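# Place the two closest-weight pistons in the steel tray

## Task

Find the two pistons (of five) whose weights are nearest to each other and put both into the steel parts tray. None of the remaining three may touch the tray or hang over it. The tray must still lie flat on the bench, and everything must stay in place without the robot's help. Finish with both grippers open and the arms moved away.

## Robot and tools

Robot: two 6-joint arms with parallel grippers, named left_arm and right_arm. The names do not refer to sides of any picture. They face each other across the table, and left_arm's base is on the +y side. Base poses in the scene frame: left_arm (+0.125, +0.541, +0.119) m, quat_wxyz (+0.437, 0, 0, -0.899); right_arm (-0.159, -0.503, +0.134) m, quat_wxyz (+0.611, 0, 0, +0.792).

Scene frame: origin at the table centre, +z up, table surface at z = +0.020 m. Every printed pose uses this frame. In a gripper's own frame, the fingers point along +x and close along y. The reported end_effector_position lies between the finger pads, roughly 3 to 4 cm short of the fingertips.

Tool execute_actions. Its argument actions is a list holding zero or one item, and pictures (true/false) switches the camera images on or off.
- An empty list only reports the current state.
- A motion item is {"rows": [...], "steps": n}. It has 1 to 15 rows, n is at most 15 and defaults to 15, and one step lasts 1/30 s. Each row covers one step, and the final row repeats until n steps are done.
- A wait item is {"steps": n} with n up to 300. It sends no command and returns n steps after the previous result. Time spent composing your reply counts toward those steps.
A refused call moves nothing.

Row layout: a single list of 14 numbers, each in [-1, 1], always for both arms. Order: left_arm waist, shoulder, elbow, wrist pitch, wrist yaw, wrist roll, gripper opening, then the same seven for right_arm.
- The six joint numbers are offsets, not poses. Each is measured from that arm's joint angles in the most recent result that printed them. Before any result in the scene has printed them, and for the second or later call inside one reply, the offset is taken from the arm's position when the action begins. Offsets never stack from row to row.
- Scale: 1.0 equals 0.9615 rad for waist, shoulder and elbow, 1.713 rad for wrist pitch, 1.767 rad for wrist yaw, and 1.728 rad for wrist roll.
- Joint ranges in rad: waist -3.054..3.054, shoulder 0.000..3.142, elbow 0.000..2.356, wrist pitch -1.571..1.571, wrist yaw -1.571..1.571, wrist roll -3.142..3.142.
- A call is refused if it would take a joint more than 0.010 rad beyond its range. The true end can sit up to 0.010 rad either side of the listed one. A request past it stops at the end, and the result reports "joint sent to its limit". That note can refer to an earlier action still running. Missing the note does not prove there is room left.
- A row of all-zero offsets is not a pause. It pulls the arm back to the reference angles.
- The opening number is absolute: +1 is fully open, and empty fingers close at about -0.80. Values down to -1 close no further. Going from open to shut takes at least about 0.5 s.

Motion limits: on every step, each joint's target is kept near its measured angle. The allowed gap is 0.211 rad for waist, shoulder and elbow, 0.213 for pitch, 0.267 for yaw and 0.228 for roll. If the targets would put a gripper more than 70 mm from where it is now, all of that arm's targets are scaled back. Large moves therefore need several calls. Friction can leave a joint short of its target, especially at long reach, and a very small change may not happen at all, so check the joint angles after each move. The simulation keeps running while you reply. Arms keep heading for the last target until they nearly stop or a step is HELD, and fingers that are moving finish their travel.

Result lines:
- The state line gives each gripper's position (m), quat_wxyz and velocities (m/s, rad/s). The position can be off, more so at long reach.
- Joint positions and Joint velocities give, per arm, the six joints (rad, rad/s), then the pad gap (m; 0.088 when fully open).
- grip_measured is the measured opening on the command scale. It can be biased by up to about 1 mm. When squeezing something hard, it reads up to about 3 mm (0.061) narrower than the pads really are. For a firm hold, command about 0.07 below grip_measured, and less below for a lighter hold. Parts thinner than about 3 mm get less force. Each pad pushes about 34 to 49 N.
- "joint command not followed" means a clearance check changed or blocked some joint targets.
- HELD marks steps on which all or part of your row was not sent.
- TORQUE FAULT: contact torque reached a joint's load limit, and that arm halts for 10 s and drops the rest of the call. Load limits in N m: waist 16.8, shoulder 20.8, elbow 20.8, wrist pitch 5.49, wrist yaw 5.47, wrist roll 5.13. A carried object's weight counts toward them.
- MOTOR HOT appears from 50 °C. At 95 °C an OVER-TEMPERATURE FAULT holds the arm. If it has not cooled within 30 to 60 s, that arm and its gripper lose power and go limp. Holding loads heats the motors, even while you are thinking.

Cameras (each 504x504): cam_high, cam_left_wrist, cam_right_wrist. Each wrist camera sits near link wrist_camera_optical (+z forward, +x image right, +y image down), with up to about 24 mm and 5 degrees of error. Approximate focal lengths in pixels: cam_high 653.456, cam_left_wrist 392.262, cam_right_wrist 429.86.

Tool zoom_image: camera (one of the three names) and region [x0, y0, x1, y1] in that camera's pixels, origin at top-left, no larger than 504 by 504. It returns an enlarged crop of that camera's most recent image.

Tool read_manual: section "licences" (the default) returns the URDF licence texts and does nothing else.

Tool finished_scene: scene (integer 1 or 2). Replying without any tool call ends everything.

Cautions: nothing may go off the table. Do not let the arms collide or shove each other. Avoid drops, slips, slams and forceful pushes. Parts may be tugged or loose objects nudged at random moments. Before finishing, the pistons must rest on their own, the tray must be level, and both grippers must be open and withdrawn.

Each tool is called after ">>>" as name(argument=value, ...) on one line, values as JSON.

## Session

>>> execute_actions(actions=[])

Scene clock: 0.00 s of 12600.00 s.
left_arm: end_effector_position=(+0.3136, +0.0837, +0.2523) grip_measured=+0.824 end_effector_quat_wxyz=(+0.447, +0.746, -0.022, -0.493) end_effector_velocity=(-0.001, +0.003, -0.002) end_effector_angular_velocity=(+0.017, -0.005, -0.003) | right_arm: end_effector_position=(+0.0481, -0.4325, +0.3196) grip_measured=+0.821 end_effector_quat_wxyz=(+0.049, -0.896, -0.065, +0.437) end_effector_velocity=(-0.001, -0.002, -0.001) end_effector_angular_velocity=(-0.012, +0.003, -0.001)
Joint positions: left_arm=[ 0.945  1.93   1.459 -0.405 -0.371  1.326  0.079] | right_arm=[-1.445  0.804  0.811 -0.899  0.08  -2.812  0.079]
Joint velocities: left_arm=[-0.002 -0.002 -0.007 -0.007 -0.007  0.007  0.   ] | right_arm=[-0.002 -0.002 -0.002 -0.007  0.007 -0.007 -0.   ]
Motor temperatures (°C, as the motors report them): left_arm=[23 25 30 28 22 21] | right_arm=[22 42 27 25 23 25]
Heat: left arm: hottest elbow 30 °C (+0.0 °C/min); right arm: hottest shoulder 42 °C (+0.0 °C/min).

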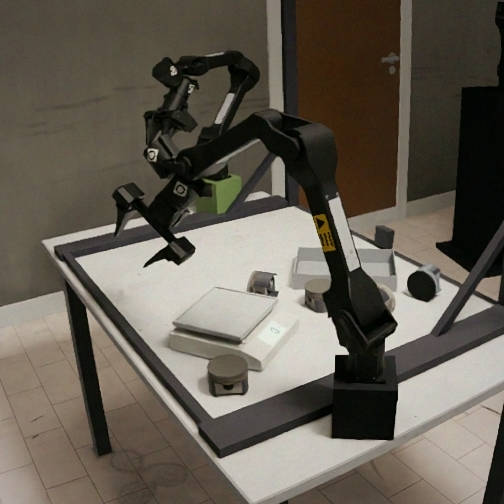

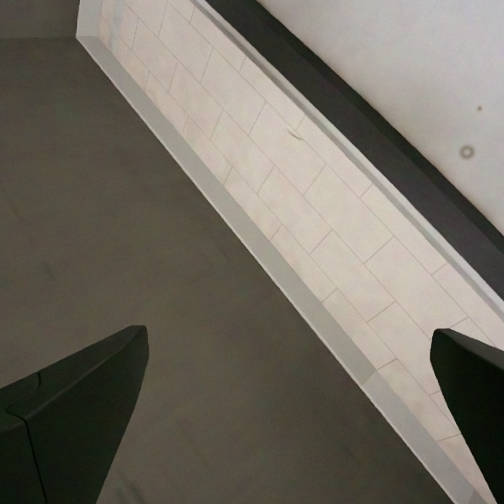

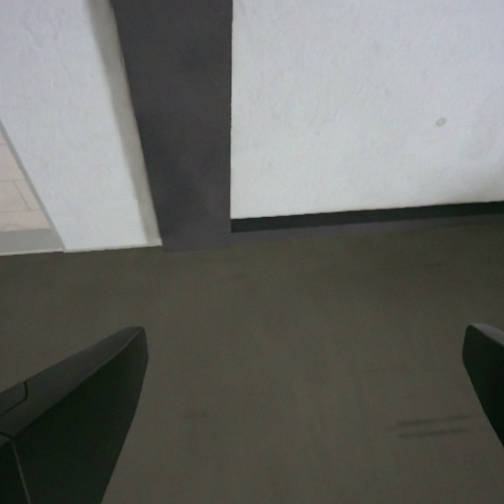

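>>> execute_actions(actions=[{"rows":[[-0.1,-0.15,0.05,-0.1,0.05,-0.15,1,0.15,0,0,0,0,0.2,1],[-0.3,-0.35,0.15,-0.3,0.1,-0.4,1,0.5,0,0,0,0,0.5,1],[-0.67,-0.55,0.25,-0.65,0.21,-0.767,1,1,0,0.1,0,-0.045,1,1]]}], pictures=false)

>>> execute_actions(actions=[{"steps":25}], pictures=false)

>>> execute_actions(actions=[{"rows":[[0,0,0,0,0,0,1,0.2,0,0,0.12,0,0.627,1]]}], pictures=false)

>>> execute_actions(actions=[{"steps":10}])

Scene clock: 9.03 s of 12600.00 s.
left_arm: end_effector_position=(+0.0962, +0.1149, +0.3990) grip_measured=+0.984 end_effector_quat_wxyz=(+0.464, +0.532, -0.043, -0.707) end_effector_velocity=(-0.456, +0.318, +0.285) end_effector_angular_velocity=(-0.086, +0.969, -0.461) | right_arm: end_effector_position=(-0.0930, -0.2855, +0.3548) grip_measured=+0.981 end_effector_quat_wxyz=(+0.286, -0.720, -0.231, +0.588) end_effector_velocity=(-0.217, +0.062, -0.005) end_effector_angular_velocity=(+0.387, +1.380, -0.469)
Joint positions: left_arm=[ 0.577  1.614  1.649 -0.829 -0.057  0.851  0.087] | right_arm=[-0.551  0.803  0.902 -0.896 -0.001 -1.78   0.087]
Joint velocities: left_arm=[-1.028 -0.877  0.193 -0.96   0.286 -1.077  0.   ] | right_arm=[ 0.989  0.002 -0.002 -0.022 -0.007  2.044  0.   ]
Motor temperatures (°C, as the motors report them): left_arm=[23 28 31 29 22 21] | right_arm=[22 41 28 26 23 25]
Heat: left arm: hottest elbow 31 °C (+6.6 °C/min); right arm: hottest shoulder 41 °C (-6.6 °C/min).
Steps of this call (steps 1 to 90: nothing new was sent; then 5.53 s passed at rest; steps 91 to 105: all 15 steps of this action). Readings (joint positions):
91: left_arm=[0.941 1.915 1.466 -0.435 -0.360 1.278] | right_arm=[-1.422 0.804 0.811 -0.899 0.089 -2.755]
92: left_arm=[0.929 1.904 1.471 -0.482 -0.339 1.239] | right_arm=[-1.366 0.804 0.811 -0.899 0.089 -2.683]
94: left_arm=[0.888 1.875 1.496 -0.529 -0.281 1.190] | right_arm=[-1.235 0.807 0.840 -0.905 0.043 -2.544]
98: left_arm=[0.790 1.798 1.573 -0.622 -0.169 1.082] | right_arm=[-0.975 0.803 0.899 -0.894 0.012 -2.267]
105: the state above

Scene clock: 9.87 s of 12600.00 s.
left_arm: end_effector_position=(+0.0307, +0.2916, +0.4088) grip_measured=+0.985 end_effector_quat_wxyz=(+0.466, +0.469, +0.323, -0.677) end_effector_velocity=(+0.001, +0.003, +0.001) end_effector_angular_velocity=(+0.003, -0.000, +0.021) | right_arm: end_effector_position=(-0.1072, -0.2818, +0.3547) grip_measured=+0.981 end_effector_quat_wxyz=(+0.493, -0.580, -0.036, +0.648) end_effector_velocity=(-0.004, -0.003, -0.004) end_effector_angular_velocity=(-0.019, +0.015, +0.018)
Joint positions: left_arm=[ 0.303  1.396  1.701 -1.516  0.001  0.003  0.087] | right_arm=[-0.487  0.803  0.902 -0.896 -0.002 -1.088  0.087]
Joint velocities: left_arm=[-0.002 -0.007 -0.002 -0.007 -0.007 -0.022  0.   ] | right_arm=[-0.002 -0.002 -0.002 -0.022 -0.022 -0.007 -0.   ]
Motor temperatures (°C, as the motors report them): left_arm=[23 28 31 29 22 21] | right_arm=[22 41 29 26 23 25]
Heat: left arm: hottest elbow 31 °C (+6.1 °C/min); right arm: hottest shoulder 41 °C (-6.1 °C/min).
Steps of this call (steps 1 to 25: the robot went on to your last target). Readings (joint positions):
1: left_arm=[0.542 1.585 1.655 -0.863 -0.048 0.815] | right_arm=[-0.526 0.803 0.902 -0.896 -0.002 -1.711]
2: left_arm=[0.506 1.556 1.661 -0.899 -0.040 0.775] | right_arm=[-0.511 0.803 0.902 -0.896 -0.002 -1.641]
4: left_arm=[0.426 1.498 1.674 -0.985 -0.025 0.678] | right_arm=[-0.497 0.803 0.902 -0.896 -0.002 -1.500]
8: left_arm=[0.308 1.411 1.696 -1.241 0.001 0.404] | right_arm=[-0.489 0.803 0.902 -0.896 -0.002 -1.227]
25: the state above

Scene clock: 10.37 s of 12600.00 s.
left_arm: end_effector_position=(+0.0307, +0.2916, +0.4088) grip_measured=+0.985 end_effector_quat_wxyz=(+0.466, +0.469, +0.323, -0.677) end_effector_velocity=(+0.003, +0.001, -0.001) end_effector_angular_velocity=(+0.000, -0.019, +0.012) | right_arm: end_effector_position=(-0.1486, -0.2480, +0.3893) grip_measured=+0.981 end_effector_quat_wxyz=(+0.679, -0.234, +0.180, +0.672) end_effector_velocity=(+0.000, -0.000, +0.002) end_effector_angular_velocity=(+0.046, +0.876, -0.597)
Joint positions: left_arm=[ 0.303  1.396  1.701 -1.516  0.001  0.003  0.087] | right_arm=[-0.298  0.802  0.903 -0.694 -0.002 -0.094  0.087]
Joint velocities: left_arm=[-0.002 -0.002 -0.002 -0.007 -0.022 -0.007 -0.   ] | right_arm=[ 0.002 -0.007 -0.002  0.007  0.007  1.062 -0.   ]
Motor temperatures (°C, as the motors report them): left_arm=[23 28 31 29 22 21] | right_arm=[22 41 29 26 23 25]
Heat: left arm: hottest elbow 31 °C (+5.8 °C/min); right arm: hottest shoulder 41 °C (-5.8 °C/min).
Steps of this call (steps 1 to 15: all 15 steps of this action). Readings (joint positions):
1: left_arm=[0.303 1.396 1.701 -1.516 0.001 0.003] | right_arm=[-0.459 0.803 0.901 -0.868 0.011 -1.034]
2: left_arm=[0.303 1.396 1.701 -1.516 0.001 0.003] | right_arm=[-0.403 0.803 0.897 -0.804 0.005 -0.962]
4: left_arm=[0.303 1.396 1.701 -1.516 0.001 0.003] | right_arm=[-0.334 0.806 0.902 -0.730 -0.002 -0.824]
8: left_arm=[0.303 1.396 1.701 -1.516 0.001 0.003] | right_arm=[-0.303 0.802 0.903 -0.703 -0.002 -0.546]
15: the state above

Scene clock: 10.70 s of 12600.00 s.
left_arm: end_effector_position=(+0.0307, +0.2916, +0.4088) grip_measured=+0.985 end_effector_quat_wxyz=(+0.466, +0.469, +0.323, -0.677) end_effector_velocity=(+0.003, +0.001, -0.001) end_effector_angular_velocity=(+0.000, -0.019, +0.012) | right_arm: end_effector_position=(-0.1486, -0.2479, +0.3894) grip_measured=+0.981 end_effector_quat_wxyz=(+0.688, -0.205, +0.207, +0.664) end_effector_velocity=(-0.001, -0.001, -0.005) end_effector_angular_velocity=(-0.017, +0.011, -0.000)
Joint positions: left_arm=[ 0.303  1.396  1.701 -1.516  0.001  0.003  0.087] | right_arm=[-0.298  0.802  0.903 -0.693 -0.002 -0.01   0.087]
Joint velocities: left_arm=[-0.002 -0.002 -0.002 -0.007 -0.022 -0.007 -0.   ] | right_arm=[-0.002  0.002 -0.007 -0.007 -0.007  0.007 -0.   ]
Motor temperatures (°C, as the motors report them): left_arm=[23 28 31 29 22 21] | right_arm=[22 41 29 27 23 25]
Heat: left arm: hottest elbow 31 °C (+5.6 °C/min); right arm: hottest shoulder 41 °C (-5.6 °C/min).
Steps of this call (steps 1 to 10: the robot went on to your last target). Readings (joint positions):
1: left_arm=[0.303 1.396 1.701 -1.516 0.001 0.003] | right_arm=[-0.298 0.802 0.903 -0.694 -0.002 -0.066]
2: left_arm=[0.303 1.396 1.701 -1.516 0.001 0.003] | right_arm=[-0.298 0.802 0.903 -0.693 -0.002 -0.047]
4: left_arm=[0.303 1.396 1.701 -1.516 0.001 0.003] | right_arm=[-0.298 0.802 0.903 -0.693 -0.002 -0.026]
8: left_arm=[0.303 1.396 1.701 -1.516 0.001 0.003] | right_arm=[-0.298 0.802 0.903 -0.693 -0.002 -0.012]
10: the state above

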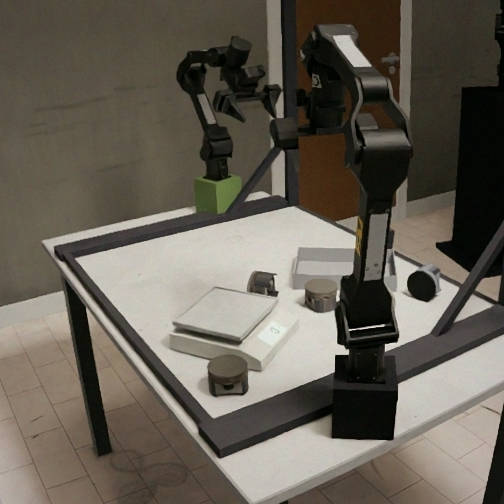

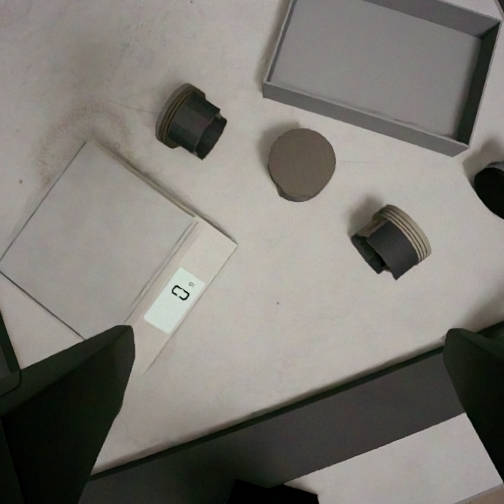

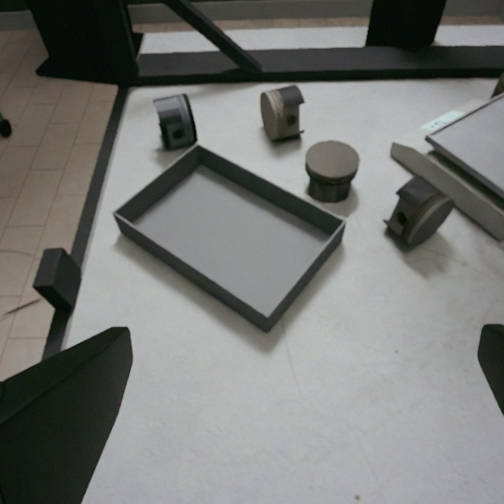

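>>> execute_actions(actions=[{"rows":[[-0.03,0.1,-0.03,0.05,0,0,1,0,0,0,0,0,0,1],[-0.06,0.25,-0.07,0.1,0,0,1,0,0,0,0,0,0,1],[-0.106,0.734,-0.178,0.302,0,0,1,0,0,0,0,0,0,1]]}], pictures=false)

>>> execute_actions(actions=[{"steps":20}])

Scene clock: 18.87 s of 12600.00 s.
left_arm: end_effector_position=(-0.0517, +0.1826, +0.2035) grip_measured=+0.985 end_effector_quat_wxyz=(+0.395, +0.561, +0.347, -0.638) end_effector_velocity=(-0.011, -0.010, -0.551) end_effector_angular_velocity=(+1.057, -0.545, -0.012) | right_arm: end_effector_position=(-0.1486, -0.2479, +0.3894) grip_measured=+0.981 end_effector_quat_wxyz=(+0.688, -0.205, +0.208, +0.664) end_effector_velocity=(-0.001, -0.001, +0.000) end_effector_angular_velocity=(-0.002, +0.010, -0.000)
Joint positions: left_arm=[ 0.207  1.974  1.553 -1.022  0.     0.003  0.087] | right_arm=[-0.298  0.802  0.903 -0.693 -0.002 -0.009  0.087]
Joint velocities: left_arm=[-0.022  1.399 -0.105  0.315 -0.022 -0.007  0.   ] | right_arm=[-0.002 -0.002  0.002 -0.007 -0.007  0.007 -0.   ]
Motor temperatures (°C, as the motors report them): left_arm=[23 28 32 29 22 21] | right_arm=[22 40 30 28 23 25]
Heat: left arm: hottest elbow 32 °C (+6.4 °C/min); right arm: hottest shoulder 40 °C (-6.4 °C/min).
Steps of this call (steps 1 to 30: the robot went on to your last target; steps 31 to 100: nothing new was sent; then 4.33 s passed at rest; steps 101 to 115: all 15 steps of this action). Readings (joint positions):
101: left_arm=[0.301 1.409 1.699 -1.506 0.001 0.003] | right_arm=[-0.298 0.802 0.903 -0.693 -0.002 -0.009]
102: left_arm=[0.293 1.430 1.695 -1.472 0.000 0.003] | right_arm=[-0.298 0.802 0.903 -0.693 -0.002 -0.009]
104: left_arm=[0.267 1.481 1.664 -1.377 0.000 0.003] | right_arm=[-0.298 0.802 0.903 -0.693 -0.002 -0.009]
108: left_arm=[0.226 1.648 1.588 -1.206 0.000 0.003] | right_arm=[-0.298 0.802 0.903 -0.693 -0.002 -0.009]
115: the state above

Scene clock: 19.53 s of 12600.00 s.
left_arm: end_effector_position=(-0.0491, +0.1892, +0.1512) grip_measured=+0.985 end_effector_quat_wxyz=(+0.373, +0.600, +0.371, -0.603) end_effector_velocity=(+0.002, +0.005, +0.000) end_effector_angular_velocity=(+0.023, -0.003, +0.010) | right_arm: end_effector_position=(-0.1486, -0.2479, +0.3894) grip_measured=+0.981 end_effector_quat_wxyz=(+0.688, -0.205, +0.208, +0.664) end_effector_velocity=(+0.002, +0.000, +0.001) end_effector_angular_velocity=(+0.007, -0.010, -0.004)
Joint positions: left_arm=[ 0.205  2.097  1.53  -0.998  0.     0.003  0.087] | right_arm=[-0.298  0.802  0.903 -0.693 -0.002 -0.009  0.087]
Joint velocities: left_arm=[ 0.002 -0.002 -0.002 -0.022  0.007 -0.007 -0.   ] | right_arm=[-0.002 -0.002 -0.002  0.007  0.007 -0.007 -0.   ]
Motor temperatures (°C, as the motors report them): left_arm=[23 28 32 29 22 21] | right_arm=[22 40 30 28 23 25]
Heat: left arm: hottest elbow 32 °C (+6.1 °C/min); right arm: hottest shoulder 40 °C (-6.1 °C/min).
Steps of this call (steps 1 to 20: the robot went on to your last target). Readings (joint positions):
1: left_arm=[0.206 2.014 1.550 -1.012 0.000 0.003] | right_arm=[-0.298 0.802 0.903 -0.693 -0.002 -0.009]
2: left_arm=[0.206 2.048 1.544 -1.008 0.000 0.003] | right_arm=[-0.298 0.802 0.903 -0.693 -0.002 -0.009]
4: left_arm=[0.205 2.089 1.530 -1.008 0.000 0.003] | right_arm=[-0.298 0.802 0.903 -0.693 -0.002 -0.009]
8: left_arm=[0.205 2.098 1.528 -1.000 0.000 0.003] | right_arm=[-0.298 0.802 0.903 -0.693 -0.002 -0.009]
20: the state above

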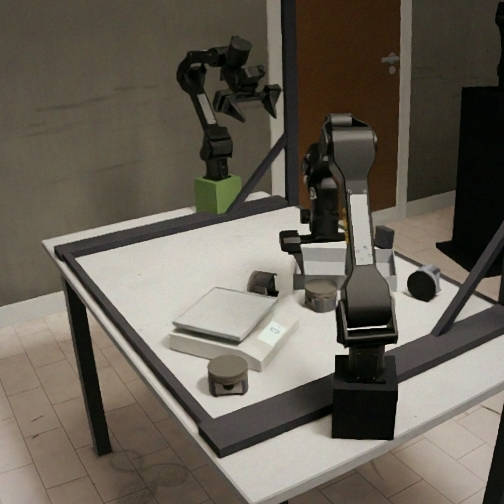

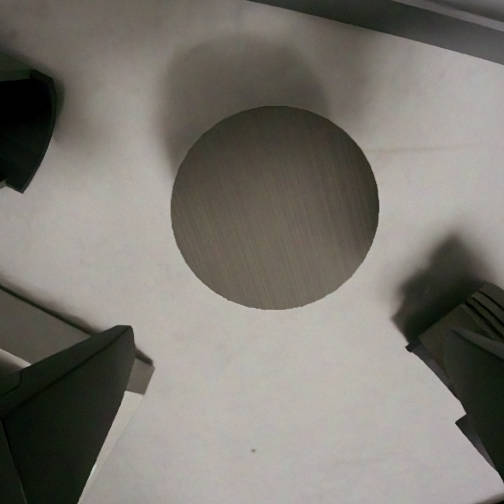

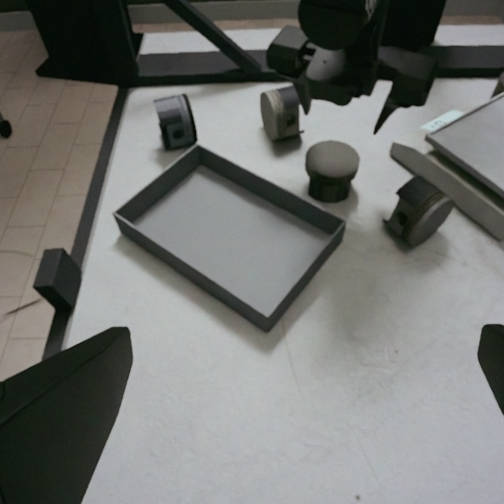

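>>> execute_actions(actions=[{"rows":[[0.005,0.03,0.03,0.01,0,0,1,0,0,0,0,0,0,1],[0.01,0.06,0.05,0.02,0,0,1,0,0,0,0,0,0,1],[0.011,0.1,0.072,0.03,0,0,1,0,0,0,0,0,0,1],[0.011,0.133,0.072,0.03,0,0,1,0,0,0,0,0,0,1]]}], pictures=false)

>>> execute_actions(actions=[{"steps":6}])

Scene clock: 25.90 s of 12600.00 s.
left_arm: end_effector_position=(-0.0555, +0.1693, +0.1225) grip_measured=+0.985 end_effector_quat_wxyz=(+0.375, +0.599, +0.373, -0.601) end_effector_velocity=(-0.001, -0.001, +0.002) end_effector_angular_velocity=(-0.014, -0.001, +0.005) | right_arm: end_effector_position=(-0.1486, -0.2479, +0.3894) grip_measured=+0.981 end_effector_quat_wxyz=(+0.688, -0.205, +0.208, +0.664) end_effector_velocity=(-0.003, -0.001, -0.002) end_effector_angular_velocity=(-0.007, +0.006, +0.020)
Joint positions: left_arm=[ 0.213  2.212  1.594 -0.949  0.     0.003  0.087] | right_arm=[-0.298  0.802  0.903 -0.693 -0.002 -0.009  0.087]
Joint velocities: left_arm=[-0.002 -0.007 -0.002  0.007 -0.007 -0.007 -0.   ] | right_arm=[-0.002 -0.002 -0.002 -0.007 -0.022 -0.007 -0.   ]
Motor temperatures (°C, as the motors report them): left_arm=[23 29 32 28 22 21] | right_arm=[22 40 30 29 23 25]
Heat: left arm: hottest elbow 32 °C (+4.6 °C/min); right arm: hottest shoulder 40 °C (-4.6 °C/min).
Steps of this call (steps 1 to 15: the robot went on to your last target; steps 16 to 90: nothing new was sent; then 2.87 s passed at rest; steps 91 to 105: all 15 steps of this action). Readings (joint positions):
91: left_arm=[0.205 2.099 1.533 -0.998 0.000 0.003] | right_arm=[-0.298 0.802 0.903 -0.693 -0.002 -0.009]
92: left_arm=[0.206 2.106 1.540 -0.994 0.000 0.003] | right_arm=[-0.298 0.802 0.903 -0.693 -0.002 -0.009]
94: left_arm=[0.207 2.140 1.571 -0.964 0.000 0.003] | right_arm=[-0.298 0.802 0.903 -0.693 -0.002 -0.009]
98: left_arm=[0.212 2.198 1.593 -0.951 0.000 0.003] | right_arm=[-0.298 0.802 0.903 -0.693 -0.002 -0.009]
105: the state above

Scene clock: 26.10 s of 12600.00 s.
left_arm: end_effector_position=(-0.0555, +0.1692, +0.1225) grip_measured=+0.985 end_effector_quat_wxyz=(+0.375, +0.599, +0.373, -0.601) end_effector_velocity=(+0.001, +0.006, +0.000) end_effector_angular_velocity=(+0.017, -0.016, -0.015) | right_arm: end_effector_position=(-0.1486, -0.2479, +0.3894) grip_measured=+0.981 end_effector_quat_wxyz=(+0.688, -0.205, +0.208, +0.664) end_effector_velocity=(-0.001, -0.001, +0.000) end_effector_angular_velocity=(-0.003, -0.002, +0.008)
Joint positions: left_arm=[ 0.213  2.212  1.594 -0.948  0.     0.003  0.087] | right_arm=[-0.298  0.802  0.903 -0.693 -0.002 -0.009  0.087]
Joint velocities: left_arm=[-0.007 -0.002 -0.002 -0.022 -0.007  0.007 -0.   ] | right_arm=[-0.002 -0.002  0.002 -0.007 -0.007 -0.007 -0.   ]
Motor temperatures (°C, as the motors report them): left_arm=[23 29 32 28 22 21] | right_arm=[22 40 30 29 23 25]
Heat: left arm: hottest elbow 32 °C (+4.6 °C/min); right arm: hottest shoulder 40 °C (-4.6 °C/min).
Steps of this call (steps 1 to 6: the robot went on to your last target). Readings (joint positions):
1: left_arm=[0.213 2.212 1.594 -0.948 0.000 0.003] | right_arm=[-0.298 0.802 0.903 -0.693 -0.002 -0.009]
2: left_arm=[0.213 2.212 1.594 -0.948 0.000 0.003] | right_arm=[-0.298 0.802 0.903 -0.693 -0.002 -0.009]
4: left_arm=[0.213 2.212 1.594 -0.948 0.000 0.003] | right_arm=[-0.298 0.802 0.903 -0.693 -0.002 -0.009]
6: the state above

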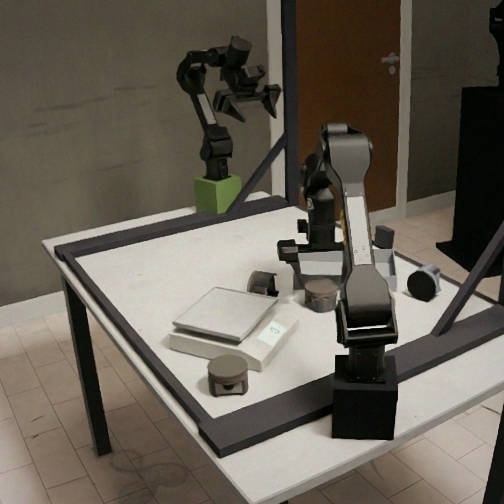

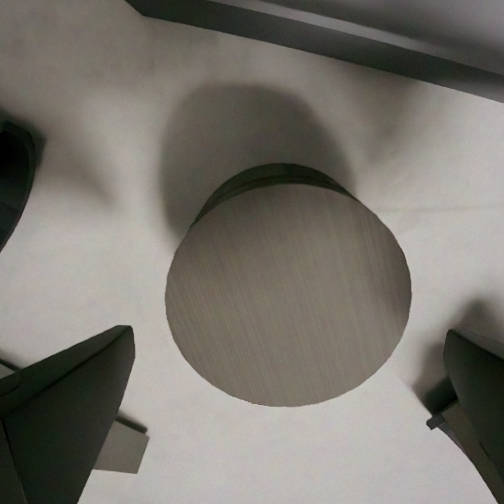

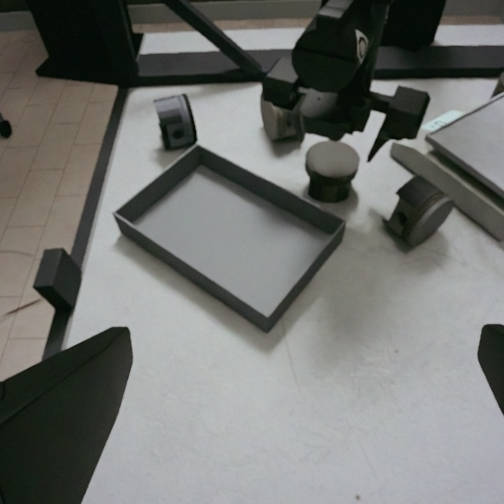

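>>> execute_actions(actions=[{"rows":[[0,0.02,-0.006,0.013,0,0,1,0,0,0,0,0,0,1],[0,0.04,-0.012,0.026,0,0,1,0,0,0,0,0,0,1],[0,0.06,-0.018,0.04,0,0,1,0,0,0,0,0,0,1],[0,0.08,-0.024,0.053,0,0,1,0,0,0,0,0,0,1],[0,0.1,-0.032,0.066,0,0,1,0,0,0,0,0,0,1]]}], pictures=false)

>>> execute_actions(actions=[{"rows":[[0,0,0,0,0,0,0.8,0,0,0,0,0,0,1],[0,0,0,0,0,0,0.7,0,0,0,0,0,0,1],[0,0,0,0,0,0,0.62,0,0,0,0,0,0,1],[0,0,0,0,0,0,0.55,0,0,0,0,0,0,1],[0,0,0,0,0,0,0.49,0,0,0,0,0,0,1]]}])

Scene clock: 35.73 s of 12600.00 s.
left_arm: end_effector_position=(-0.0580, +0.1640, +0.0829) grip_measured=+0.985 end_effector_quat_wxyz=(+0.375, +0.598, +0.373, -0.602) end_effector_velocity=(-0.000, -0.001, +0.000) end_effector_angular_velocity=(-0.010, -0.003, +0.005) | right_arm: end_effector_position=(-0.1486, -0.2479, +0.3894) grip_measured=+0.981 end_effector_quat_wxyz=(+0.688, -0.205, +0.208, +0.664) end_effector_velocity=(+0.002, -0.001, +0.000) end_effector_angular_velocity=(-0.003, -0.022, +0.004)
Joint positions: left_arm=[ 0.213  2.297  1.568 -0.836  0.     0.003  0.087] | right_arm=[-0.298  0.802  0.903 -0.693 -0.002 -0.009  0.087]
Joint velocities: left_arm=[-0.002 -0.002 -0.002  0.007 -0.007 -0.007 -0.   ] | right_arm=[-0.002 -0.002  0.002 -0.007  0.007 -0.022 -0.   ]
Motor temperatures (°C, as the motors report them): left_arm=[23 31 32 28 22 21] | right_arm=[22 39 31 29 23 25]
Heat: left arm: hottest elbow 32 °C (+3.4 °C/min); right arm: hottest shoulder 39 °C (-5.0 °C/min).
Steps of this call (steps 1 to 15: the robot went on to your last target; steps 16 to 90: nothing new was sent; then 6.13 s passed at rest; steps 91 to 105: all 15 steps of this action). Readings (joint positions):
91: left_arm=[0.213 2.212 1.594 -0.946 0.000 0.003] | right_arm=[-0.298 0.802 0.903 -0.693 -0.002 -0.009]
92: left_arm=[0.213 2.215 1.594 -0.936 0.000 0.003] | right_arm=[-0.298 0.802 0.903 -0.693 -0.002 -0.009]
94: left_arm=[0.213 2.230 1.594 -0.898 0.000 0.003] | right_arm=[-0.298 0.802 0.903 -0.693 -0.002 -0.009]
98: left_arm=[0.213 2.278 1.580 -0.850 0.000 0.003] | right_arm=[-0.298 0.802 0.903 -0.693 -0.002 -0.009]
105: the state above

Scene clock: 36.23 s of 12600.00 s.
left_arm: end_effector_position=(-0.0581, +0.1639, +0.0829) grip_measured=+0.577 end_effector_quat_wxyz=(+0.375, +0.598, +0.373, -0.602) end_effector_velocity=(+0.001, +0.002, +0.000) end_effector_angular_velocity=(+0.003, -0.010, +0.005) | right_arm: end_effector_position=(-0.1486, -0.2479, +0.3894) grip_measured=+0.981 end_effector_quat_wxyz=(+0.688, -0.205, +0.208, +0.664) end_effector_velocity=(-0.001, -0.001, -0.004) end_effector_angular_velocity=(-0.012, +0.007, +0.015)
Joint positions: left_arm=[ 0.213  2.297  1.568 -0.836  0.001  0.003  0.067] | right_arm=[-0.298  0.802  0.903 -0.693 -0.002 -0.009  0.087]
Joint velocities: left_arm=[-0.002 -0.002 -0.002 -0.007 -0.007 -0.007 -0.   ] | right_arm=[-0.007 -0.002 -0.007 -0.007 -0.022 -0.007 -0.   ]
Motor temperatures (°C, as the motors report them): left_arm=[23 31 32 28 22 21] | right_arm=[22 39 31 29 23 25]
Heat: left arm: hottest elbow 32 °C (+3.3 °C/min); right arm: hottest shoulder 39 °C (-5.0 °C/min).
Steps of this call (steps 1 to 15: all 15 steps of this action). Readings (joint positions):
1: left_arm=[0.213 2.297 1.568 -0.836 0.000 0.003] | right_arm=[-0.298 0.802 0.903 -0.693 -0.002 -0.009]
2: left_arm=[0.213 2.297 1.568 -0.836 0.000 0.003] | right_arm=[-0.298 0.802 0.903 -0.693 -0.002 -0.009]
4: left_arm=[0.213 2.297 1.568 -0.836 0.000 0.003] | right_arm=[-0.298 0.802 0.903 -0.693 -0.002 -0.009]
8: left_arm=[0.213 2.297 1.568 -0.836 0.001 0.003] | right_arm=[-0.298 0.802 0.903 -0.693 -0.002 -0.009]
15: the state above

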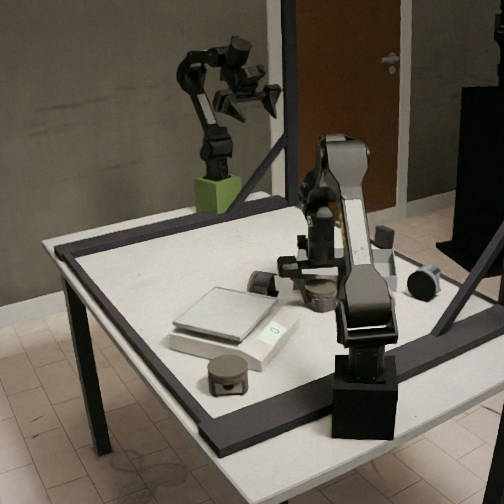

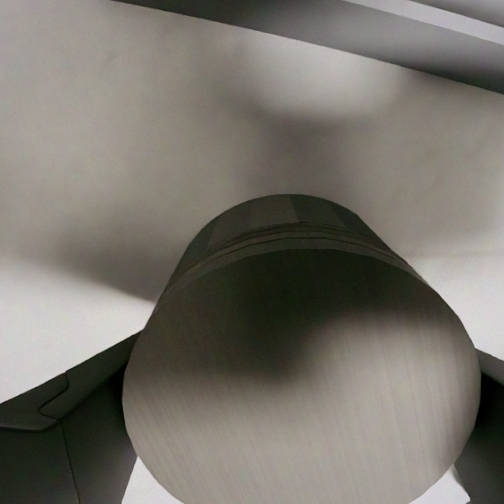

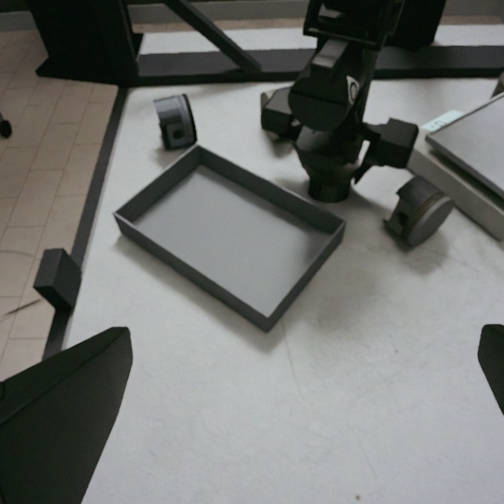

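>>> execute_actions(actions=[{"rows":[[0,-0.015,0.03,-0.025,0,0,0.49,-0.05,0,0,0,0,0,1],[0,-0.03,0.06,-0.05,0,0,0.49,-0.1,0,0,0,0,0,1],[0,-0.045,0.1,-0.08,0,0,0.49,-0.15,0,0,0,0,0,1],[0,-0.06,0.14,-0.11,0,0,0.49,-0.2,0,0,0,0,0,1],[0,-0.075,0.18,-0.14,0,0,0.49,-0.25,0,0,0,0,0,1],[0,-0.09,0.22,-0.17,0,0,0.49,-0.25,0,0,0,0,0,1],[0,-0.105,0.26,-0.21,0,0,0.49,-0.25,0,0,0,0,0,1],[0,-0.114,0.312,-0.243,0,0,0.49,-0.25,0,0,0,0,0,1]]}], pictures=false)

>>> execute_actions(actions=[{"rows":[[0.04,0,0,0,0,0,0.49,0,0,0,0,0,0,1],[0.09,0,0,0,0,0,0.49,0,0,0,0,0,0,1],[0.15,0,0,0,0,0,0.49,0,0,0,0,0,0,1],[0.552,0,0,0,0,0,0.49,0,0,0,0,0,0,1]]}], pictures=false)

>>> execute_actions(actions=[{"steps":12}])

Scene clock: 41.80 s of 12600.00 s.
left_arm: end_effector_position=(-0.0613, +0.1573, +0.2027) grip_measured=+0.577 end_effector_quat_wxyz=(+0.377, +0.594, +0.371, -0.606) end_effector_velocity=(+0.006, +0.018, +0.006) end_effector_angular_velocity=(+0.074, -0.044, +0.015) | right_arm: end_effector_position=(-0.0891, -0.2574, +0.3894) grip_measured=+0.981 end_effector_quat_wxyz=(+0.762, -0.179, +0.231, +0.578) end_effector_velocity=(+0.001, -0.002, -0.002) end_effector_angular_velocity=(-0.005, +0.008, +0.005)
Joint positions: left_arm=[ 0.213  2.179  1.868 -1.24   0.001  0.003  0.067] | right_arm=[-0.534  0.802  0.903 -0.693 -0.001 -0.009  0.087]
Joint velocities: left_arm=[-0.007 -0.002  0.022 -0.11  -0.007 -0.022  0.   ] | right_arm=[-0.017 -0.002 -0.002 -0.007 -0.022 -0.007 -0.   ]
Motor temperatures (°C, as the motors report them): left_arm=[23 32 33 28 22 21] | right_arm=[22 39 32 30 23 25]
Heat: left arm: hottest elbow 33 °C (+4.3 °C/min); right arm: hottest shoulder 39 °C (-4.3 °C/min).
Steps of this call (steps 1 to 15: the robot went on to your last target; steps 16 to 90: nothing new was sent; then 2.07 s passed at rest; steps 91 to 105: all 15 steps of this action). Readings (joint positions):
91: left_arm=[0.213 2.297 1.572 -0.842 0.001 0.003] | right_arm=[-0.304 0.802 0.903 -0.693 -0.004 -0.009]
92: left_arm=[0.213 2.297 1.582 -0.863 0.001 0.003] | right_arm=[-0.324 0.802 0.903 -0.693 -0.004 -0.009]
94: left_arm=[0.213 2.297 1.619 -0.938 0.001 0.003] | right_arm=[-0.395 0.802 0.903 -0.693 -0.004 -0.009]
98: left_arm=[0.213 2.264 1.749 -1.123 0.001 0.003] | right_arm=[-0.514 0.802 0.903 -0.693 -0.001 -0.009]
105: the state above

Scene clock: 42.30 s of 12600.00 s.
left_arm: end_effector_position=(+0.1634, +0.1157, +0.2020) grip_measured=+0.577 end_effector_quat_wxyz=(+0.527, +0.477, +0.513, -0.481) end_effector_velocity=(+0.297, +0.029, -0.002) end_effector_angular_velocity=(+0.018, -0.065, +0.670) | right_arm: end_effector_position=(-0.0891, -0.2574, +0.3894) grip_measured=+0.981 end_effector_quat_wxyz=(+0.762, -0.179, +0.231, +0.578) end_effector_velocity=(+0.001, -0.002, -0.001) end_effector_angular_velocity=(-0.005, -0.009, -0.004)
Joint positions: left_arm=[ 0.751  2.181  1.867 -1.238 -0.009  0.003  0.067] | right_arm=[-0.534  0.802  0.903 -0.693 -0.001 -0.009  0.087]
Joint velocities: left_arm=[ 0.676  0.002 -0.002 -0.007 -0.066  0.007 -0.   ] | right_arm=[-0.002 -0.007 -0.002 -0.007  0.007 -0.007 -0.   ]
Motor temperatures (°C, as the motors report them): left_arm=[23 32 33 28 22 21] | right_arm=[22 39 32 30 23 25]
Heat: left arm: hottest elbow 33 °C (+4.3 °C/min); right arm: hottest shoulder 39 °C (-4.3 °C/min).
Steps of this call (steps 1 to 15: all 15 steps of this action). Readings (joint positions):
1: left_arm=[0.215 2.179 1.868 -1.241 0.002 0.003] | right_arm=[-0.534 0.802 0.903 -0.693 -0.001 -0.009]
2: left_arm=[0.222 2.179 1.868 -1.241 0.005 0.003] | right_arm=[-0.534 0.802 0.903 -0.693 -0.001 -0.009]
4: left_arm=[0.266 2.181 1.867 -1.241 0.012 0.003] | right_arm=[-0.534 0.802 0.903 -0.693 -0.001 -0.009]
8: left_arm=[0.441 2.181 1.867 -1.238 0.007 0.003] | right_arm=[-0.534 0.802 0.903 -0.693 -0.001 -0.009]
15: the state above

Scene clock: 42.70 s of 12600.00 s.
left_arm: end_effector_position=(+0.1569, +0.1153, +0.2020) grip_measured=+0.577 end_effector_quat_wxyz=(+0.522, +0.477, +0.513, -0.487) end_effector_velocity=(+0.004, +0.006, +0.000) end_effector_angular_velocity=(+0.022, -0.006, +0.015) | right_arm: end_effector_position=(-0.0891, -0.2574, +0.3894) grip_measured=+0.981 end_effector_quat_wxyz=(+0.762, -0.179, +0.231, +0.578) end_effector_velocity=(-0.001, -0.001, -0.004) end_effector_angular_velocity=(-0.012, +0.001, +0.008)
Joint positions: left_arm=[ 0.74   2.181  1.867 -1.238  0.001  0.003  0.067] | right_arm=[-0.534  0.802  0.903 -0.693 -0.001 -0.009  0.087]
Joint velocities: left_arm=[ 0.007 -0.002 -0.002 -0.022 -0.007 -0.007 -0.   ] | right_arm=[-0.002 -0.002 -0.007 -0.007 -0.007 -0.007 -0.   ]
Motor temperatures (°C, as the motors report them): left_arm=[23 32 33 28 22 21] | right_arm=[22 39 32 30 23 25]
Heat: left arm: hottest elbow 33 °C (+4.2 °C/min); right arm: hottest shoulder 39 °C (-4.2 °C/min).
Steps of this call (steps 1 to 12: the robot went on to your last target). Readings (joint positions):
1: left_arm=[0.769 2.181 1.867 -1.238 -0.010 0.003] | right_arm=[-0.534 0.802 0.903 -0.693 -0.001 -0.009]
2: left_arm=[0.775 2.181 1.867 -1.238 -0.010 0.003] | right_arm=[-0.534 0.802 0.903 -0.693 -0.001 -0.009]
4: left_arm=[0.770 2.181 1.867 -1.238 -0.006 0.003] | right_arm=[-0.534 0.802 0.903 -0.693 -0.001 -0.009]
8: left_arm=[0.743 2.181 1.867 -1.238 0.001 0.003] | right_arm=[-0.534 0.802 0.903 -0.693 -0.001 -0.009]
12: the state above

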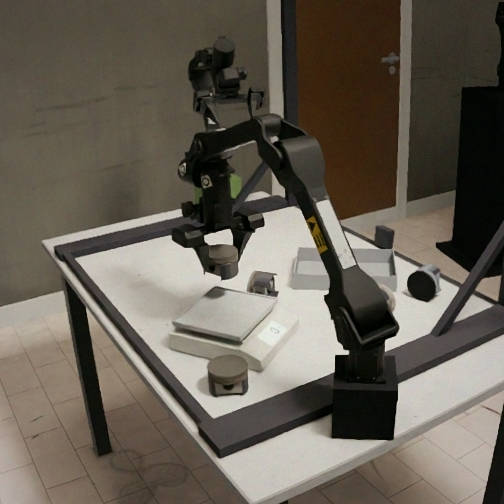

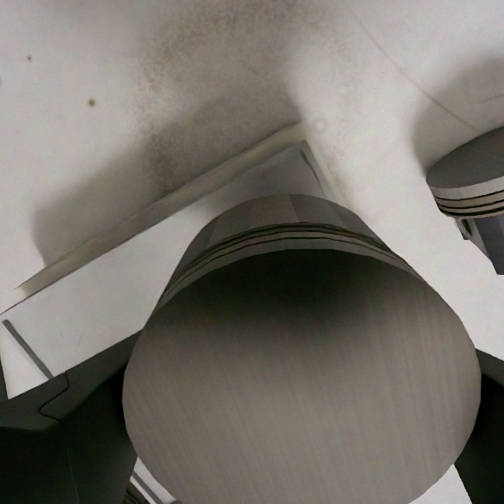

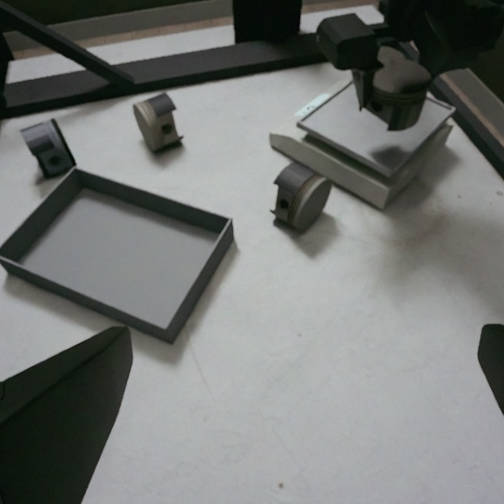

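>>> execute_actions(actions=[{"rows":[[0.01,-0.01,-0.025,0.01,0,0,0.49,0,0,0,0,0,0,1],[0.025,-0.02,-0.05,0.022,0,0,0.49,0,0,0,0,0,0,1],[0.025,-0.025,-0.08,0.035,0,0,0.49,0,0,0,0,0,0,1],[0.025,-0.025,-0.11,0.05,0,0,0.49,0,0,0,0,0,0,1],[0.025,-0.025,-0.14,0.063,0,0,0.49,0,0,0,0,0,0,1],[0.025,-0.025,-0.165,0.075,0,0,0.49,0,0,0,0,0,0,1],[0.025,-0.025,-0.185,0.085,0,0,0.49,0,0,0,0,0,0,1],[0.025,-0.025,-0.2,0.093,0,0,0.49,0,0,0,0,0,0,1],[0.025,-0.025,-0.215,0.1,0,0,0.49,0,0,0,0,0,0,1],[0.025,-0.025,-0.226,0.104,0,0,0.49,0,0,0,0,0,0,1]]}], pictures=false)

>>> execute_actions(actions=[{"steps":8}])

Scene clock: 51.63 s of 12600.00 s.
left_arm: end_effector_position=(+0.1655, +0.1323, +0.1543) grip_measured=+0.577 end_effector_quat_wxyz=(+0.521, +0.477, +0.525, -0.474) end_effector_velocity=(+0.002, -0.017, +0.000) end_effector_angular_velocity=(-0.079, -0.015, +0.005) | right_arm: end_effector_position=(-0.0891, -0.2574, +0.3894) grip_measured=+0.981 end_effector_quat_wxyz=(+0.762, -0.179, +0.231, +0.578) end_effector_velocity=(+0.001, -0.002, -0.004) end_effector_angular_velocity=(-0.015, -0.006, -0.004)
Joint positions: left_arm=[ 0.764  2.171  1.659 -1.066  0.001  0.003  0.067] | right_arm=[-0.534  0.802  0.903 -0.693 -0.001 -0.009  0.087]
Joint velocities: left_arm=[-0.002 -0.002 -0.002  0.081 -0.007 -0.007 -0.   ] | right_arm=[-0.002 -0.002 -0.007 -0.007  0.007 -0.007 -0.   ]
Motor temperatures (°C, as the motors report them): left_arm=[23 35 33 28 22 21] | right_arm=[22 39 32 30 23 25]
Heat: left arm: hottest shoulder 35 °C (+5.8 °C/min); right arm: hottest shoulder 39 °C (-3.5 °C/min).
Steps of this call (steps 1 to 30: the robot went on to your last target; steps 31 to 160: nothing new was sent; then 3.10 s passed at rest; steps 161 to 175: all 15 steps of this action). Readings (joint positions):
161: left_arm=[0.740 2.191 1.860 -1.239 0.001 0.003] | right_arm=[-0.534 0.802 0.903 -0.693 -0.001 -0.009]
162: left_arm=[0.742 2.189 1.853 -1.227 0.001 0.003] | right_arm=[-0.534 0.802 0.903 -0.693 -0.001 -0.009]
164: left_arm=[0.749 2.181 1.822 -1.193 0.001 0.003] | right_arm=[-0.534 0.802 0.903 -0.693 -0.001 -0.009]
168: left_arm=[0.762 2.171 1.730 -1.119 0.001 0.003] | right_arm=[-0.534 0.802 0.903 -0.693 -0.001 -0.009]
175: the state above

Scene clock: 51.90 s of 12600.00 s.
left_arm: end_effector_position=(+0.1655, +0.1321, +0.1538) grip_measured=+0.577 end_effector_quat_wxyz=(+0.522, +0.477, +0.525, -0.475) end_effector_velocity=(-0.000, +0.002, +0.000) end_effector_angular_velocity=(+0.008, -0.007, +0.005) | right_arm: end_effector_position=(-0.0891, -0.2574, +0.3894) grip_measured=+0.981 end_effector_quat_wxyz=(+0.762, -0.179, +0.231, +0.578) end_effector_velocity=(-0.003, -0.001, -0.002) end_effector_angular_velocity=(-0.005, +0.008, +0.020)
Joint positions: left_arm=[ 0.764  2.171  1.657 -1.063  0.001  0.003  0.067] | right_arm=[-0.534  0.802  0.903 -0.693 -0.001 -0.009  0.087]
Joint velocities: left_arm=[-0.002 -0.002 -0.002 -0.007 -0.007 -0.007 -0.   ] | right_arm=[-0.002 -0.002 -0.002 -0.007 -0.022 -0.007 -0.   ]
Motor temperatures (°C, as the motors report them): left_arm=[23 35 33 28 22 21] | right_arm=[22 39 32 30 23 25]
Heat: left arm: hottest shoulder 35 °C (+5.8 °C/min); right arm: hottest shoulder 39 °C (-3.5 °C/min).
Steps of this call (steps 1 to 8: the robot went on to your last target). Readings (joint positions):
1: left_arm=[0.764 2.171 1.659 -1.064 0.001 0.003] | right_arm=[-0.534 0.802 0.903 -0.693 -0.001 -0.009]
2: left_arm=[0.764 2.171 1.659 -1.063 0.001 0.003] | right_arm=[-0.534 0.802 0.903 -0.693 -0.001 -0.009]
4: left_arm=[0.764 2.171 1.659 -1.063 0.001 0.003] | right_arm=[-0.534 0.802 0.903 -0.693 -0.001 -0.009]
8: the state above

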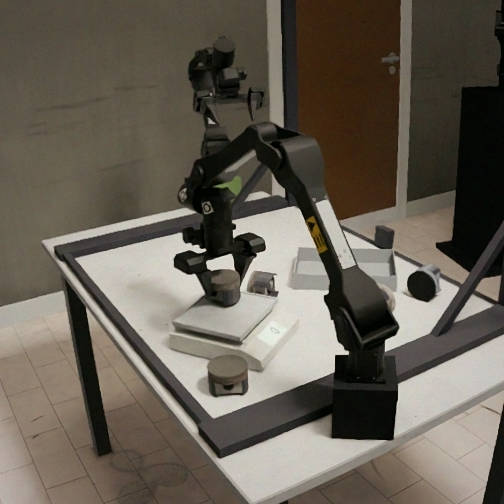

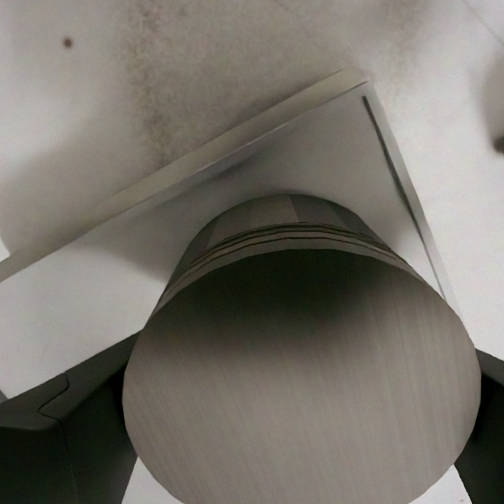

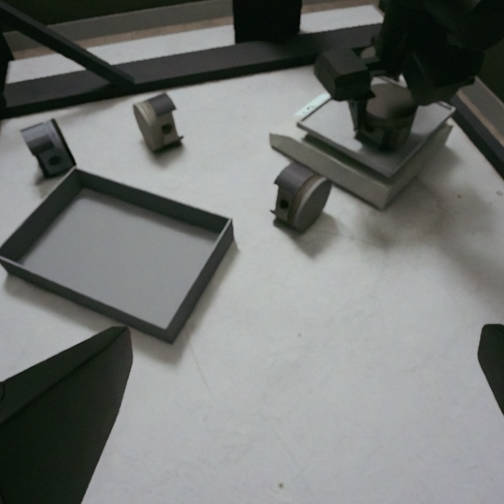

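Not yet touching.

>>> execute_actions(actions=[{"rows":[[0,0.01,0,0.002,0,0,0.49,0,0,0,0,0,0,1],[0,0.015,0,0.004,0,0,0.49,0,0,0,0,0,0,1],[0,0.02,0,0.006,0,0,0.49,0,0,0,0,0,0,1],[0,0.025,0,0.008,0,0,0.49,0,0,0,0,0,0,1],[0,0.03,0,0.01,0,0,0.49,0,0,0,0,0,0,1],[0,0.035,0,0.013,0,0,0.49,0,0,0,0,0,0,1]]}])

Scene clock: 59.53 s of 12600.00 s.
left_arm: end_effector_position=(+0.1659, +0.1289, +0.1462) grip_measured=+0.577 end_effector_quat_wxyz=(+0.522, +0.476, +0.524, -0.475) end_effector_velocity=(+0.004, +0.007, -0.001) end_effector_angular_velocity=(+0.030, -0.034, +0.005) | right_arm: end_effector_position=(-0.0891, -0.2574, +0.3894) grip_measured=+0.981 end_effector_quat_wxyz=(+0.762, -0.179, +0.231, +0.578) end_effector_velocity=(+0.000, -0.002, -0.002) end_effector_angular_velocity=(-0.008, +0.000, +0.003)
Joint positions: left_arm=[ 0.764  2.19   1.657 -1.041  0.001  0.003  0.067] | right_arm=[-0.534  0.802  0.903 -0.693 -0.001 -0.009  0.087]
Joint velocities: left_arm=[-0.002 -0.002 -0.007 -0.022 -0.037 -0.007  0.   ] | right_arm=[-0.007 -0.002 -0.002 -0.007 -0.007 -0.007 -0.   ]
Motor temperatures (°C, as the motors report them): left_arm=[23 37 33 28 22 21] | right_arm=[22 39 33 31 23 25]
Heat: left arm: hottest shoulder 37 °C (+7.1 °C/min); right arm: hottest shoulder 39 °C (-3.0 °C/min).
Steps of this call (steps 1 to 15: the robot went on to your last target; steps 16 to 90: nothing new was sent; then 4.13 s passed at rest; steps 91 to 105: all 15 steps of this action). Readings (joint positions):
91: left_arm=[0.764 2.171 1.657 -1.062 0.001 0.003] | right_arm=[-0.534 0.802 0.903 -0.693 -0.001 -0.009]
92: left_arm=[0.764 2.171 1.657 -1.061 0.001 0.003] | right_arm=[-0.534 0.802 0.903 -0.693 -0.001 -0.009]
94: left_arm=[0.764 2.172 1.657 -1.057 0.001 0.003] | right_arm=[-0.534 0.802 0.903 -0.693 -0.001 -0.009]
98: left_arm=[0.764 2.183 1.657 -1.045 0.001 0.003] | right_arm=[-0.534 0.802 0.903 -0.693 -0.001 -0.009]
105: the state above

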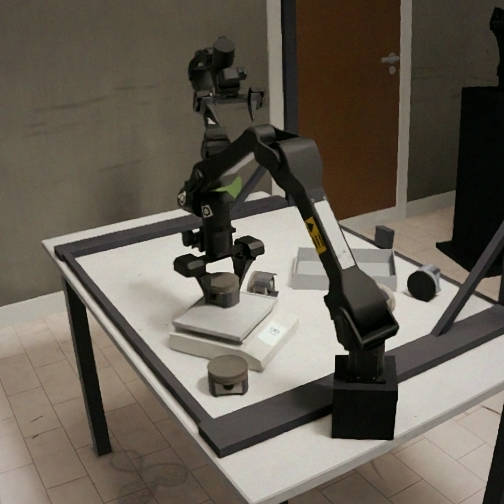

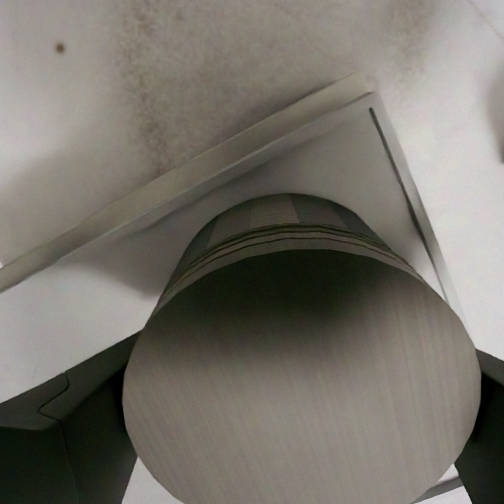

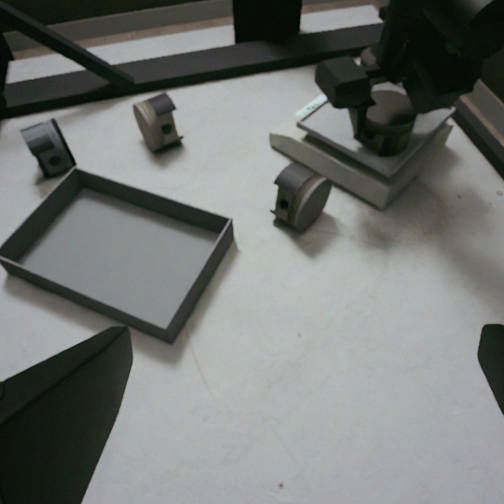

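>>> execute_actions(actions=[{"rows":[[0,0.01,-0.005,0.002,0,0,0.49,0,0,0,0,0,0,1],[0,0.015,-0.01,0.004,0,0,0.49,0,0,0,0,0,0,1],[0,0.02,-0.015,0.006,0,0,0.49,0,0,0,0,0,0,1],[0,0.025,-0.02,0.009,0,0,0.49,0,0,0,0,0,0,1]]}], pictures=false)

>>> execute_actions(actions=[{"steps":10}])

Scene clock: 68.37 s of 12600.00 s.
left_arm: end_effector_position=(+0.1659, +0.1288, +0.1441) grip_measured=+0.577 end_effector_quat_wxyz=(+0.523, +0.476, +0.524, -0.475) end_effector_velocity=(-0.000, +0.003, +0.001) end_effector_angular_velocity=(+0.008, -0.007, -0.010) | right_arm: end_effector_position=(-0.0891, -0.2574, +0.3894) grip_measured=+0.981 end_effector_quat_wxyz=(+0.762, -0.179, +0.231, +0.578) end_effector_velocity=(-0.002, +0.001, +0.001) end_effector_angular_velocity=(+0.003, -0.016, +0.021)
Joint positions: left_arm=[ 0.764  2.192  1.651 -1.031  0.001  0.003  0.067] | right_arm=[-0.534  0.802  0.903 -0.693 -0.001 -0.009  0.087]
Joint velocities: left_arm=[-0.002 -0.007 -0.007 -0.007 -0.007  0.007 -0.   ] | right_arm=[ 0.002 -0.002 -0.002  0.007 -0.007 -0.022 -0.   ]
Motor temperatures (°C, as the motors report them): left_arm=[23 37 33 27 22 21] | right_arm=[22 38 33 31 23 25]
Heat: left arm: hottest shoulder 37 °C (+6.1 °C/min); right arm: hottest shoulder 38 °C (-3.0 °C/min).
Steps of this call (steps 1 to 15: the robot went on to your last target; steps 16 to 90: nothing new was sent; then 5.33 s passed at rest; steps 91 to 105: all 15 steps of this action). Readings (joint positions):
91: left_arm=[0.764 2.190 1.657 -1.041 0.001 0.003] | right_arm=[-0.534 0.802 0.903 -0.693 -0.001 -0.009]
92: left_arm=[0.764 2.190 1.657 -1.041 0.001 0.003] | right_arm=[-0.534 0.802 0.903 -0.693 -0.001 -0.009]
94: left_arm=[0.764 2.192 1.655 -1.035 0.001 0.003] | right_arm=[-0.534 0.802 0.903 -0.693 -0.001 -0.009]
98: left_arm=[0.764 2.192 1.651 -1.032 0.001 0.003] | right_arm=[-0.534 0.802 0.903 -0.693 -0.001 -0.009]
105: the state above

Scene clock: 68.70 s of 12600.00 s.
left_arm: end_effector_position=(+0.1659, +0.1288, +0.1441) grip_measured=+0.577 end_effector_quat_wxyz=(+0.523, +0.476, +0.524, -0.475) end_effector_velocity=(-0.002, +0.002, +0.000) end_effector_angular_velocity=(+0.007, +0.008, -0.010) | right_arm: end_effector_position=(-0.0891, -0.2574, +0.3894) grip_measured=+0.981 end_effector_quat_wxyz=(+0.762, -0.179, +0.231, +0.578) end_effector_velocity=(-0.000, +0.000, -0.001) end_effector_angular_velocity=(-0.001, -0.014, +0.016)
Joint positions: left_arm=[ 0.764  2.192  1.651 -1.031  0.001  0.003  0.067] | right_arm=[-0.534  0.802  0.903 -0.693 -0.001 -0.009  0.087]
Joint velocities: left_arm=[-0.002 -0.002 -0.002 -0.007  0.007  0.007 -0.   ] | right_arm=[-0.002 -0.002 -0.007  0.007 -0.007 -0.022 -0.   ]
Motor temperatures (°C, as the motors report them): left_arm=[23 37 33 27 22 21] | right_arm=[22 38 33 31 23 25]
Heat: left arm: hottest shoulder 37 °C (+6.0 °C/min); right arm: hottest shoulder 38 °C (-3.0 °C/min).
Steps of this call (steps 1 to 10: the robot went on to your last target). Readings (joint positions):
1: left_arm=[0.764 2.192 1.651 -1.031 0.001 0.003] | right_arm=[-0.534 0.802 0.903 -0.693 -0.001 -0.009]
2: left_arm=[0.764 2.192 1.651 -1.031 0.001 0.003] | right_arm=[-0.534 0.802 0.903 -0.693 -0.001 -0.009]
4: left_arm=[0.764 2.192 1.651 -1.031 0.001 0.003] | right_arm=[-0.534 0.802 0.903 -0.693 -0.001 -0.009]
8: left_arm=[0.764 2.192 1.651 -1.031 0.001 0.003] | right_arm=[-0.534 0.802 0.903 -0.693 -0.001 -0.009]
10: the state above

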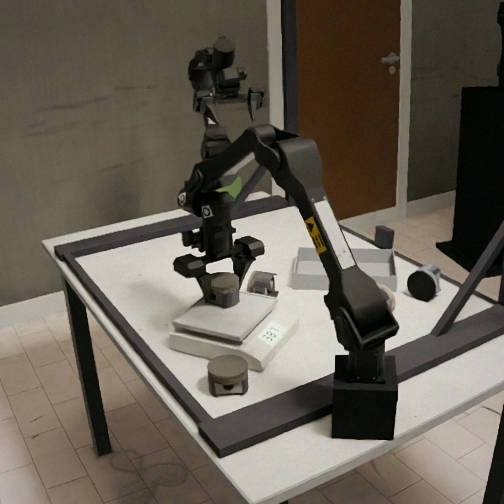

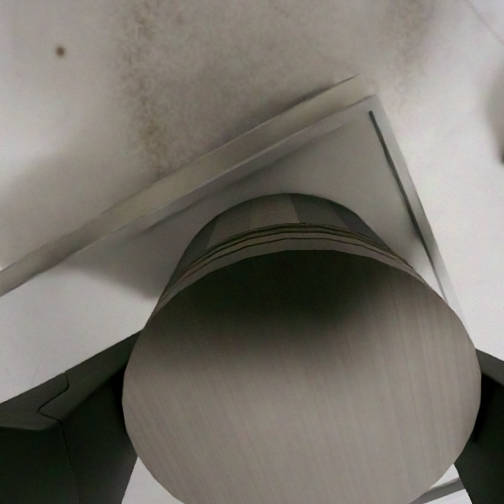

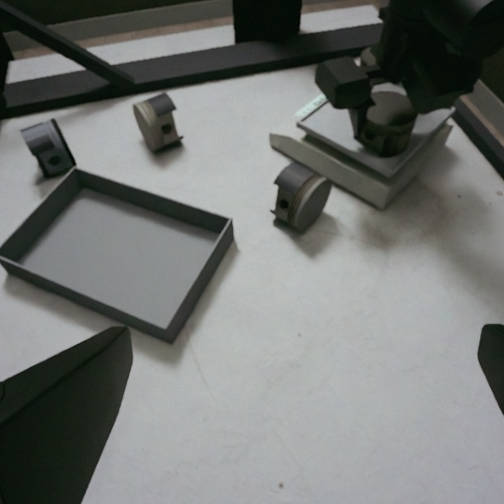

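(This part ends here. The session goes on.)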